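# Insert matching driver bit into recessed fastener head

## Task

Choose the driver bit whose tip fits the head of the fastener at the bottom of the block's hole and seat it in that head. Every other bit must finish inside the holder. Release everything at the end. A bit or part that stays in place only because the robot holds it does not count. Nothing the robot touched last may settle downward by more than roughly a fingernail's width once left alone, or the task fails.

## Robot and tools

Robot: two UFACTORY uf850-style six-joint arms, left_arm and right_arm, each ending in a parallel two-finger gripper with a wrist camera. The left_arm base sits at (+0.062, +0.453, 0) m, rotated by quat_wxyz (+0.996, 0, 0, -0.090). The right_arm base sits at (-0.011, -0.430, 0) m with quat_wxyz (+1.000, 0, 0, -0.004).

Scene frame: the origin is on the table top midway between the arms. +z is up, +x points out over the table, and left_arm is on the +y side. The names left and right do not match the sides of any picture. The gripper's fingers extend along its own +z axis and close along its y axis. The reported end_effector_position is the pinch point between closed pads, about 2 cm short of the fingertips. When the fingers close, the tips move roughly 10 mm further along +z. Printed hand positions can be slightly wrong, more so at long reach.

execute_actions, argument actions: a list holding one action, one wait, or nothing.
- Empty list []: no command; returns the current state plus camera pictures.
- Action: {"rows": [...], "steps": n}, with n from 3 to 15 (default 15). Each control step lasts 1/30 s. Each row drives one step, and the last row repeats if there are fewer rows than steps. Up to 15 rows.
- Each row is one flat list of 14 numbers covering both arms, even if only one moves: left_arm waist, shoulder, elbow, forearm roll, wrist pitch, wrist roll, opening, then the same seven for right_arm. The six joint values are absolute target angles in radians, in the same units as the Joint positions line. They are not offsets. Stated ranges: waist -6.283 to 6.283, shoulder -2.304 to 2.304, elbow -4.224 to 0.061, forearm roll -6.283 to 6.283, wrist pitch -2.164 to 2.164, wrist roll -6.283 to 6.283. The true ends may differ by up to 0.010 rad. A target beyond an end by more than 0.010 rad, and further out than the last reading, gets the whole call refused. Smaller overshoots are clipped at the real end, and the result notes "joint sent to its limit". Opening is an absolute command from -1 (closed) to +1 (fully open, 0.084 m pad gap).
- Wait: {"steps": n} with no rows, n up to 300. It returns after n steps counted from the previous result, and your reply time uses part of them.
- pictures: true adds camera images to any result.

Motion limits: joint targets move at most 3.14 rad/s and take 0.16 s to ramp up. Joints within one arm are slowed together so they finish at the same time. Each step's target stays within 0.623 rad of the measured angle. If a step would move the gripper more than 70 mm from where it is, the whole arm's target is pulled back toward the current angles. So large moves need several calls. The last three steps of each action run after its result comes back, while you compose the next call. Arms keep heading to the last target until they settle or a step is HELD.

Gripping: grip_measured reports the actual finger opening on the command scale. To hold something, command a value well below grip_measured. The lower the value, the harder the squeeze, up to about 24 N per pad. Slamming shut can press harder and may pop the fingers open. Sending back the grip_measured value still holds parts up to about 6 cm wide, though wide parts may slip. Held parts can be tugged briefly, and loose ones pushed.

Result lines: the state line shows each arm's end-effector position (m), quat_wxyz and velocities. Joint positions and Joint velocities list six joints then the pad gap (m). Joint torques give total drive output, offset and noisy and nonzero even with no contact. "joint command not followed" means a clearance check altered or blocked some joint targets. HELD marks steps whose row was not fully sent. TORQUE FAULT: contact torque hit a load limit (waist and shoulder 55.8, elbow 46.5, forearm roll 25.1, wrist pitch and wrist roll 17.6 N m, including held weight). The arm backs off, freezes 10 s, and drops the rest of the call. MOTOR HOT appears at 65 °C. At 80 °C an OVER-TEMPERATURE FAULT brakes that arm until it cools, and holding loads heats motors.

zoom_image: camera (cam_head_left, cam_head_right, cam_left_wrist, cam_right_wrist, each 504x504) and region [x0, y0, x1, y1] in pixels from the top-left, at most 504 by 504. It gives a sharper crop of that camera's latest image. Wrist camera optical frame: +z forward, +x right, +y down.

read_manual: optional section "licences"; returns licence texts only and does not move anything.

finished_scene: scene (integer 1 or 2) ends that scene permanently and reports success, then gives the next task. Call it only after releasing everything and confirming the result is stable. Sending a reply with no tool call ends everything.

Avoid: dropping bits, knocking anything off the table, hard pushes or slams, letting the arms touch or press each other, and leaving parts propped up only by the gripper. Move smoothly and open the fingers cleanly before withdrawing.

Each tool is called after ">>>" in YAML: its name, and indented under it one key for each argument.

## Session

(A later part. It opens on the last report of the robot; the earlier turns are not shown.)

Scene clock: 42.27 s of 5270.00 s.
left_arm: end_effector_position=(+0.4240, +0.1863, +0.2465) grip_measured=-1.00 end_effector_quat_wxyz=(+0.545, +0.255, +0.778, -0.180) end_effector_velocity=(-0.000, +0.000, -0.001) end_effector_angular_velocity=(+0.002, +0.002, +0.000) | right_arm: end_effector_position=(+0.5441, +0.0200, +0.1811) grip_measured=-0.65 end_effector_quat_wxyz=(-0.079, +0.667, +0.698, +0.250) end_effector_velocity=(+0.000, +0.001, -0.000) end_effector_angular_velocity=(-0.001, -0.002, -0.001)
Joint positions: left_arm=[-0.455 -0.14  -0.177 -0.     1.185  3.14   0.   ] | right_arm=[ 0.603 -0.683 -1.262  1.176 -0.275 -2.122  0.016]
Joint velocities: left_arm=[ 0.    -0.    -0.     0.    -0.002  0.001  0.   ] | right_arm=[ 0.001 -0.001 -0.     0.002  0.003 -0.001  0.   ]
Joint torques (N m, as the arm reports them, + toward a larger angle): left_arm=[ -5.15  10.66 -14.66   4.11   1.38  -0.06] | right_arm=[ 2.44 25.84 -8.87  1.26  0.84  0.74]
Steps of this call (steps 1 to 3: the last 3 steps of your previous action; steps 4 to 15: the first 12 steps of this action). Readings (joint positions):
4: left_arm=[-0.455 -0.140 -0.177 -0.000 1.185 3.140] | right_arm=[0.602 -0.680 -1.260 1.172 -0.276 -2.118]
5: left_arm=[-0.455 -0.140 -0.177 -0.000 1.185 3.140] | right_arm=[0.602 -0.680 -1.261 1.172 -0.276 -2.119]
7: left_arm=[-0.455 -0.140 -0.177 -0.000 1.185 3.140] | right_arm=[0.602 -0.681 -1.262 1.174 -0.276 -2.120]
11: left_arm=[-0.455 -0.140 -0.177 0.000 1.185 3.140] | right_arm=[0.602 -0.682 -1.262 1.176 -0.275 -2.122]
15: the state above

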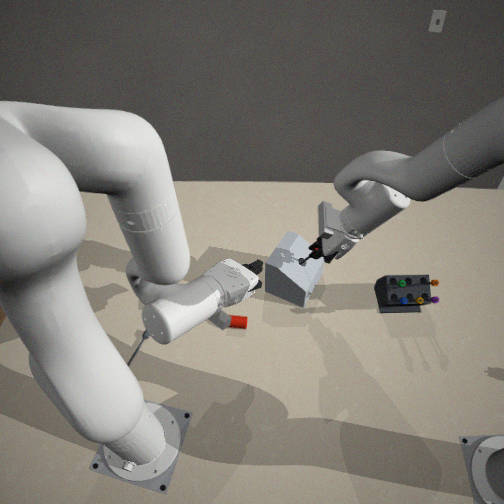

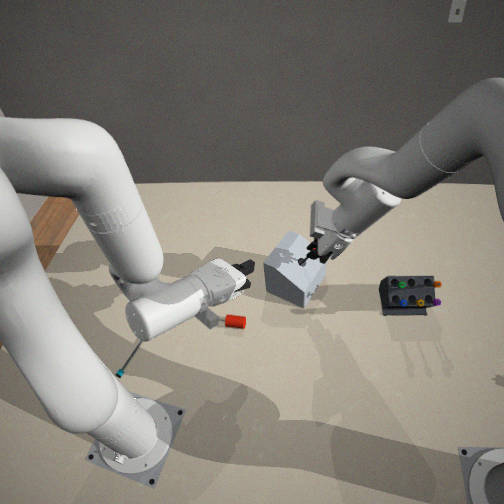

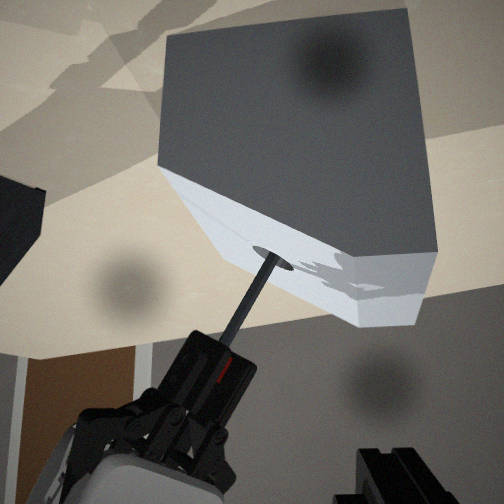

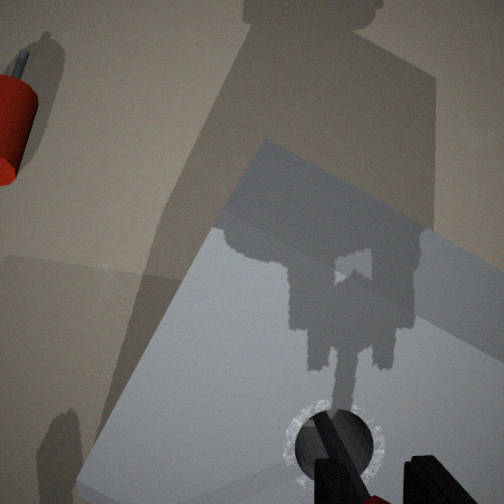

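>>> execute_actions:
  actions:
    - {"rows":[[-0.455,-0.14,-0.177,0,1.185,3.14,-1,0.6021,-0.6797,-1.2594,1.1701,-0.2762,-2.1165,-1]],"steps":8}

>>> execute_actions:
  actions:
    - {"rows":[[-0.455,-0.14,-0.177,0,1.185,3.14,-1,0.6021,-0.6797,-1.2594,1.1701,-0.2762,-2.1165,-0.7],[-0.455,-0.14,-0.177,0,1.185,3.14,-1,0.6021,-0.6797,-1.2594,1.1701,-0.2762,-2.1165,-0.62],[-0.455,-0.14,-0.177,0,1.185,3.14,-1,0.6021,-0.6797,-1.2594,1.1701,-0.2762,-2.1165,-0.58],[-0.455,-0.14,-0.177,0,1.185,3.14,-1,0.6021,-0.6797,-1.2594,1.1701,-0.2762,-2.1165,-0.54],[-0.455,-0.14,-0.177,0,1.185,3.14,-1,0.6021,-0.6797,-1.2594,1.1701,-0.2762,-2.1165,-0.5],[-0.455,-0.14,-0.177,0,1.185,3.14,-1,0.6021,-0.6797,-1.2594,1.1701,-0.2762,-2.1165,-0.45],[-0.455,-0.14,-0.177,0,1.185,3.14,-1,0.6021,-0.6797,-1.2594,1.1701,-0.2762,-2.1165,-0.4],[-0.455,-0.14,-0.177,0,1.185,3.14,-1,0.6021,-0.6797,-1.2594,1.1701,-0.2762,-2.1165,-0.3],[-0.455,-0.14,-0.177,0,1.185,3.14,-1,0.6021,-0.6797,-1.2594,1.1701,-0.2762,-2.1165,-0.1],[-0.455,-0.14,-0.177,0,1.185,3.14,-1,0.6021,-0.6797,-1.2594,1.1701,-0.2762,-2.1165,0.2]],"steps":15}

>>> execute_actions:
  actions:
    - {"rows":[[-0.455,-0.14,-0.177,0,1.185,3.14,-1,0.5565,-0.4484,-1.1445,0.8737,-0.3621,-1.8437,0.2]],"steps":15}

>>> execute_actions:
  actions:
    - {"steps":12}
  pictures: true

>>> zoom_image:
  camera: "cam_right_wrist"
  region: [260, 340, 360, 440]

Scene clock: 42.70 s of 5270.00 s.
left_arm: end_effector_position=(+0.4240, +0.1863, +0.2465) grip_measured=-1.00 end_effector_quat_wxyz=(+0.545, +0.255, +0.778, -0.180) end_effector_velocity=(-0.001, -0.000, -0.001) end_effector_angular_velocity=(+0.002, +0.001, -0.001) | right_arm: end_effector_position=(+0.5431, +0.0191, +0.1807) grip_measured=-0.65 end_effector_quat_wxyz=(-0.079, +0.667, +0.698, +0.249) end_effector_velocity=(-0.003, -0.005, -0.001) end_effector_angular_velocity=(-0.008, +0.005, +0.000)
Joint positions: left_arm=[-0.455 -0.14  -0.177 -0.     1.185  3.14   0.   ] | right_arm=[ 0.603 -0.682 -1.26   1.172 -0.275 -2.118  0.016]
Joint velocities: left_arm=[-0.001 -0.     0.     0.    -0.001  0.001  0.   ] | right_arm=[-0.002  0.008  0.012 -0.022 -0.     0.018 -0.   ]
Joint torques (N m, as the arm reports them, + toward a larger angle): left_arm=[ -3.95  11.44 -15.59   2.96   1.06  -0.06] | right_arm=[  1.36  36.65 -10.31   1.27   0.32   0.79]
Steps of this call (steps 1 to 3: the last 3 steps of your previous action; steps 4 to 8: the robot went on to your last target; steps 9 to 13: the first 5 steps of this action). Readings (joint positions):
9: left_arm=[-0.455 -0.140 -0.177 0.000 1.185 3.140] | right_arm=[0.603 -0.683 -1.262 1.176 -0.275 -2.122]
10: left_arm=[-0.455 -0.140 -0.177 -0.000 1.185 3.140] | right_arm=[0.603 -0.683 -1.262 1.175 -0.275 -2.121]
12: left_arm=[-0.455 -0.140 -0.177 0.000 1.185 3.140] | right_arm=[0.603 -0.682 -1.260 1.173 -0.275 -2.119]
13: the state above

Scene clock: 43.20 s of 5270.00 s.
left_arm: end_effector_position=(+0.4240, +0.1863, +0.2465) grip_measured=-1.00 end_effector_quat_wxyz=(+0.545, +0.255, +0.778, -0.180) end_effector_velocity=(+0.000, -0.000, +0.000) end_effector_angular_velocity=(+0.000, -0.001, -0.001) | right_arm: end_effector_position=(+0.5430, +0.0190, +0.1816) grip_measured=+0.16 end_effector_quat_wxyz=(-0.079, +0.667, +0.698, +0.249) end_effector_velocity=(+0.002, +0.001, +0.004) end_effector_angular_velocity=(+0.004, -0.007, -0.001)
Joint positions: left_arm=[-0.455 -0.14  -0.177  0.     1.185  3.14   0.   ] | right_arm=[ 0.602 -0.68  -1.259  1.17  -0.276 -2.117  0.051]
Joint velocities: left_arm=[-0.     0.    -0.001 -0.    -0.     0.001  0.   ] | right_arm=[-0.     0.004 -0.003  0.001  0.001 -0.     0.065]
Joint torques (N m, as the arm reports them, + toward a larger angle): left_arm=[ -1.81  13.68 -15.54   3.69   1.57   0.  ] | right_arm=[ -0.74  48.98 -14.15   1.46   0.45   0.72]
Steps of this call (steps 1 to 3: the last 3 steps of your previous action; steps 4 to 15: the first 12 steps of this action). Readings (joint positions):
4: left_arm=[-0.455 -0.140 -0.177 -0.000 1.185 3.140] | right_arm=[0.602 -0.681 -1.259 1.171 -0.275 -2.117]
5: left_arm=[-0.455 -0.140 -0.177 -0.000 1.185 3.140] | right_arm=[0.602 -0.681 -1.259 1.170 -0.275 -2.117]
7: left_arm=[-0.455 -0.140 -0.177 0.000 1.185 3.140] | right_arm=[0.602 -0.681 -1.258 1.170 -0.276 -2.117]
11: left_arm=[-0.455 -0.140 -0.177 -0.000 1.185 3.140] | right_arm=[0.602 -0.681 -1.258 1.170 -0.276 -2.117]
15: the state above

Scene clock: 43.70 s of 5270.00 s.
left_arm: end_effector_position=(+0.4240, +0.1863, +0.2465) grip_measured=-1.00 end_effector_quat_wxyz=(+0.545, +0.255, +0.778, -0.180) end_effector_velocity=(+0.000, +0.000, -0.000) end_effector_angular_velocity=(-0.000, +0.001, +0.001) | right_arm: end_effector_position=(+0.5219, -0.0230, +0.2677) grip_measured=+0.19 end_effector_quat_wxyz=(-0.080, +0.666, +0.698, +0.251) end_effector_velocity=(-0.041, -0.057, +0.064) end_effector_angular_velocity=(-0.037, +0.035, -0.011)
Joint positions: left_arm=[-0.455 -0.14  -0.177  0.     1.185  3.14   0.   ] | right_arm=[ 0.56  -0.468 -1.157  0.902 -0.354 -1.87   0.052]
Joint velocities: left_arm=[ 0.    -0.001 -0.    -0.     0.    -0.001  0.   ] | right_arm=[-0.042  0.214  0.13  -0.299 -0.09   0.284 -0.   ]
Joint torques (N m, as the arm reports them, + toward a larger angle): left_arm=[ -5.84  15.85 -16.15   3.36   1.18  -0.12] | right_arm=[  1.65  28.77 -13.8    3.1    0.74   0.34]
Steps of this call (steps 1 to 3: the last 3 steps of your previous action; steps 4 to 15: the first 12 steps of this action). Readings (joint positions):
4: left_arm=[-0.455 -0.140 -0.177 -0.000 1.185 3.140] | right_arm=[0.602 -0.680 -1.259 1.170 -0.276 -2.116]
5: left_arm=[-0.455 -0.140 -0.177 -0.000 1.185 3.140] | right_arm=[0.602 -0.678 -1.258 1.167 -0.277 -2.113]
7: left_arm=[-0.455 -0.140 -0.177 -0.000 1.185 3.140] | right_arm=[0.597 -0.652 -1.242 1.131 -0.288 -2.079]
11: left_arm=[-0.455 -0.140 -0.177 0.000 1.185 3.140] | right_arm=[0.574 -0.537 -1.190 0.989 -0.328 -1.950]
15: the state above

Scene clock: 44.10 s of 5270.00 s.
left_arm: end_effector_position=(+0.4240, +0.1863, +0.2465) grip_measured=-1.00 end_effector_quat_wxyz=(+0.545, +0.255, +0.778, -0.180) end_effector_velocity=(-0.000, -0.000, -0.001) end_effector_angular_velocity=(+0.001, +0.001, -0.000) | right_arm: end_effector_position=(+0.5181, -0.0283, +0.2732) grip_measured=+0.19 end_effector_quat_wxyz=(-0.080, +0.667, +0.698, +0.249) end_effector_velocity=(-0.000, -0.001, +0.003) end_effector_angular_velocity=(+0.001, -0.002, -0.000)
Joint positions: left_arm=[-0.455 -0.14  -0.177  0.     1.185  3.14   0.   ] | right_arm=[ 0.557 -0.449 -1.145  0.874 -0.362 -1.844  0.052]
Joint velocities: left_arm=[-0.    -0.001 -0.    -0.    -0.001  0.     0.   ] | right_arm=[-0.001  0.006  0.001 -0.005 -0.001  0.005 -0.   ]
Joint torques (N m, as the arm reports them, + toward a larger angle): left_arm=[ -3.75  14.26 -14.52   3.5    1.11  -0.35] | right_arm=[ -0.49  42.38 -14.56   1.37   0.59   0.69]
Kept back: nothing.
Steps of this call (steps 1 to 3: the last 3 steps of your previous action; steps 4 to 12: the robot went on to your last target). Readings (joint positions):
1: left_arm=[-0.455 -0.140 -0.177 0.000 1.185 3.140] | right_arm=[0.559 -0.463 -1.153 0.893 -0.356 -1.862]
2: left_arm=[-0.455 -0.140 -0.177 -0.000 1.185 3.140] | right_arm=[0.559 -0.459 -1.150 0.888 -0.358 -1.857]
4: left_arm=[-0.455 -0.140 -0.177 0.000 1.185 3.140] | right_arm=[0.558 -0.454 -1.147 0.881 -0.360 -1.850]
8: left_arm=[-0.455 -0.140 -0.177 -0.000 1.185 3.140] | right_arm=[0.557 -0.451 -1.145 0.876 -0.362 -1.845]
12: the state above

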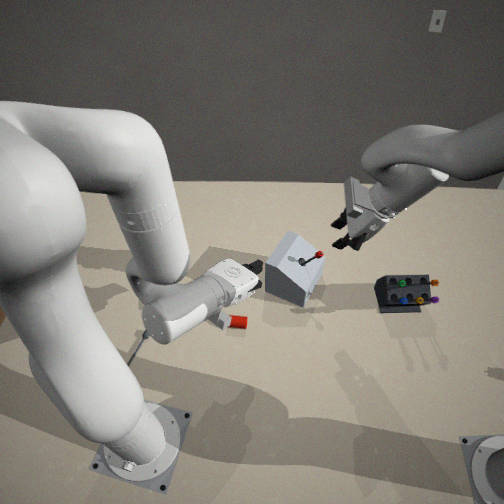

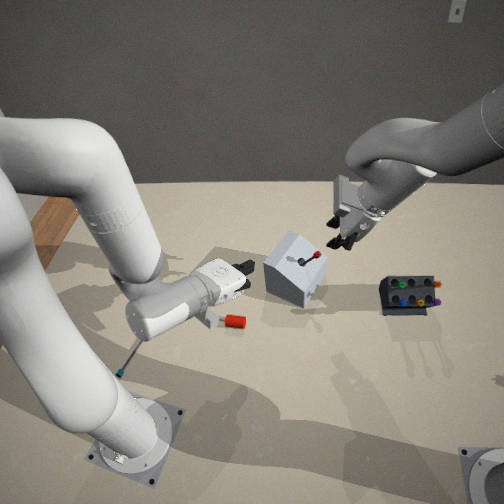

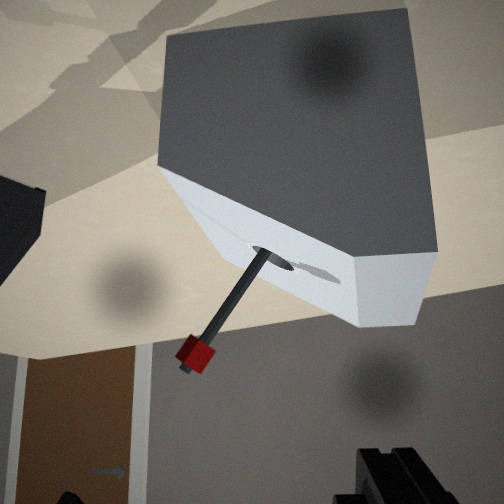

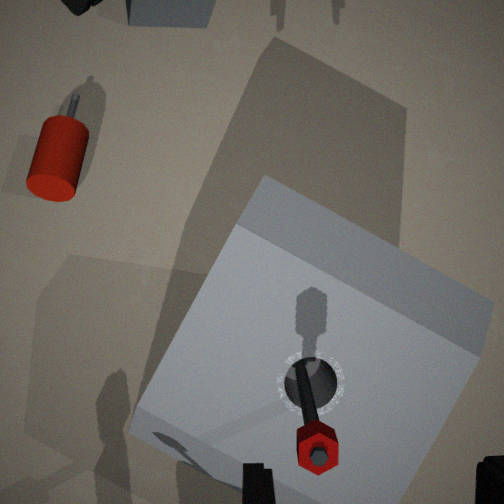

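Region (260, 340, 360, 440) of cam_right_wrist's 504x504 image, scaled by 5.040, with more detail than that image has.

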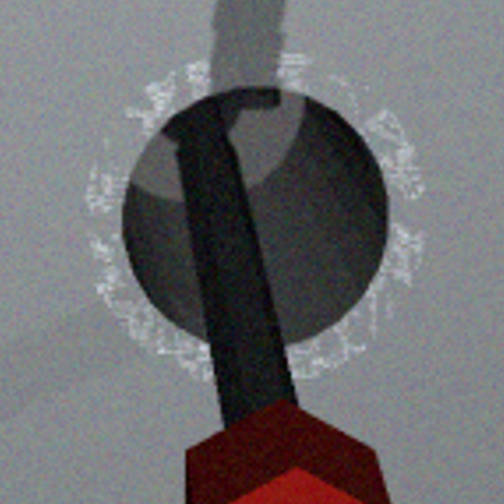

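>>> finished_scene:
  scene: 1

The scene is finished: the task was done.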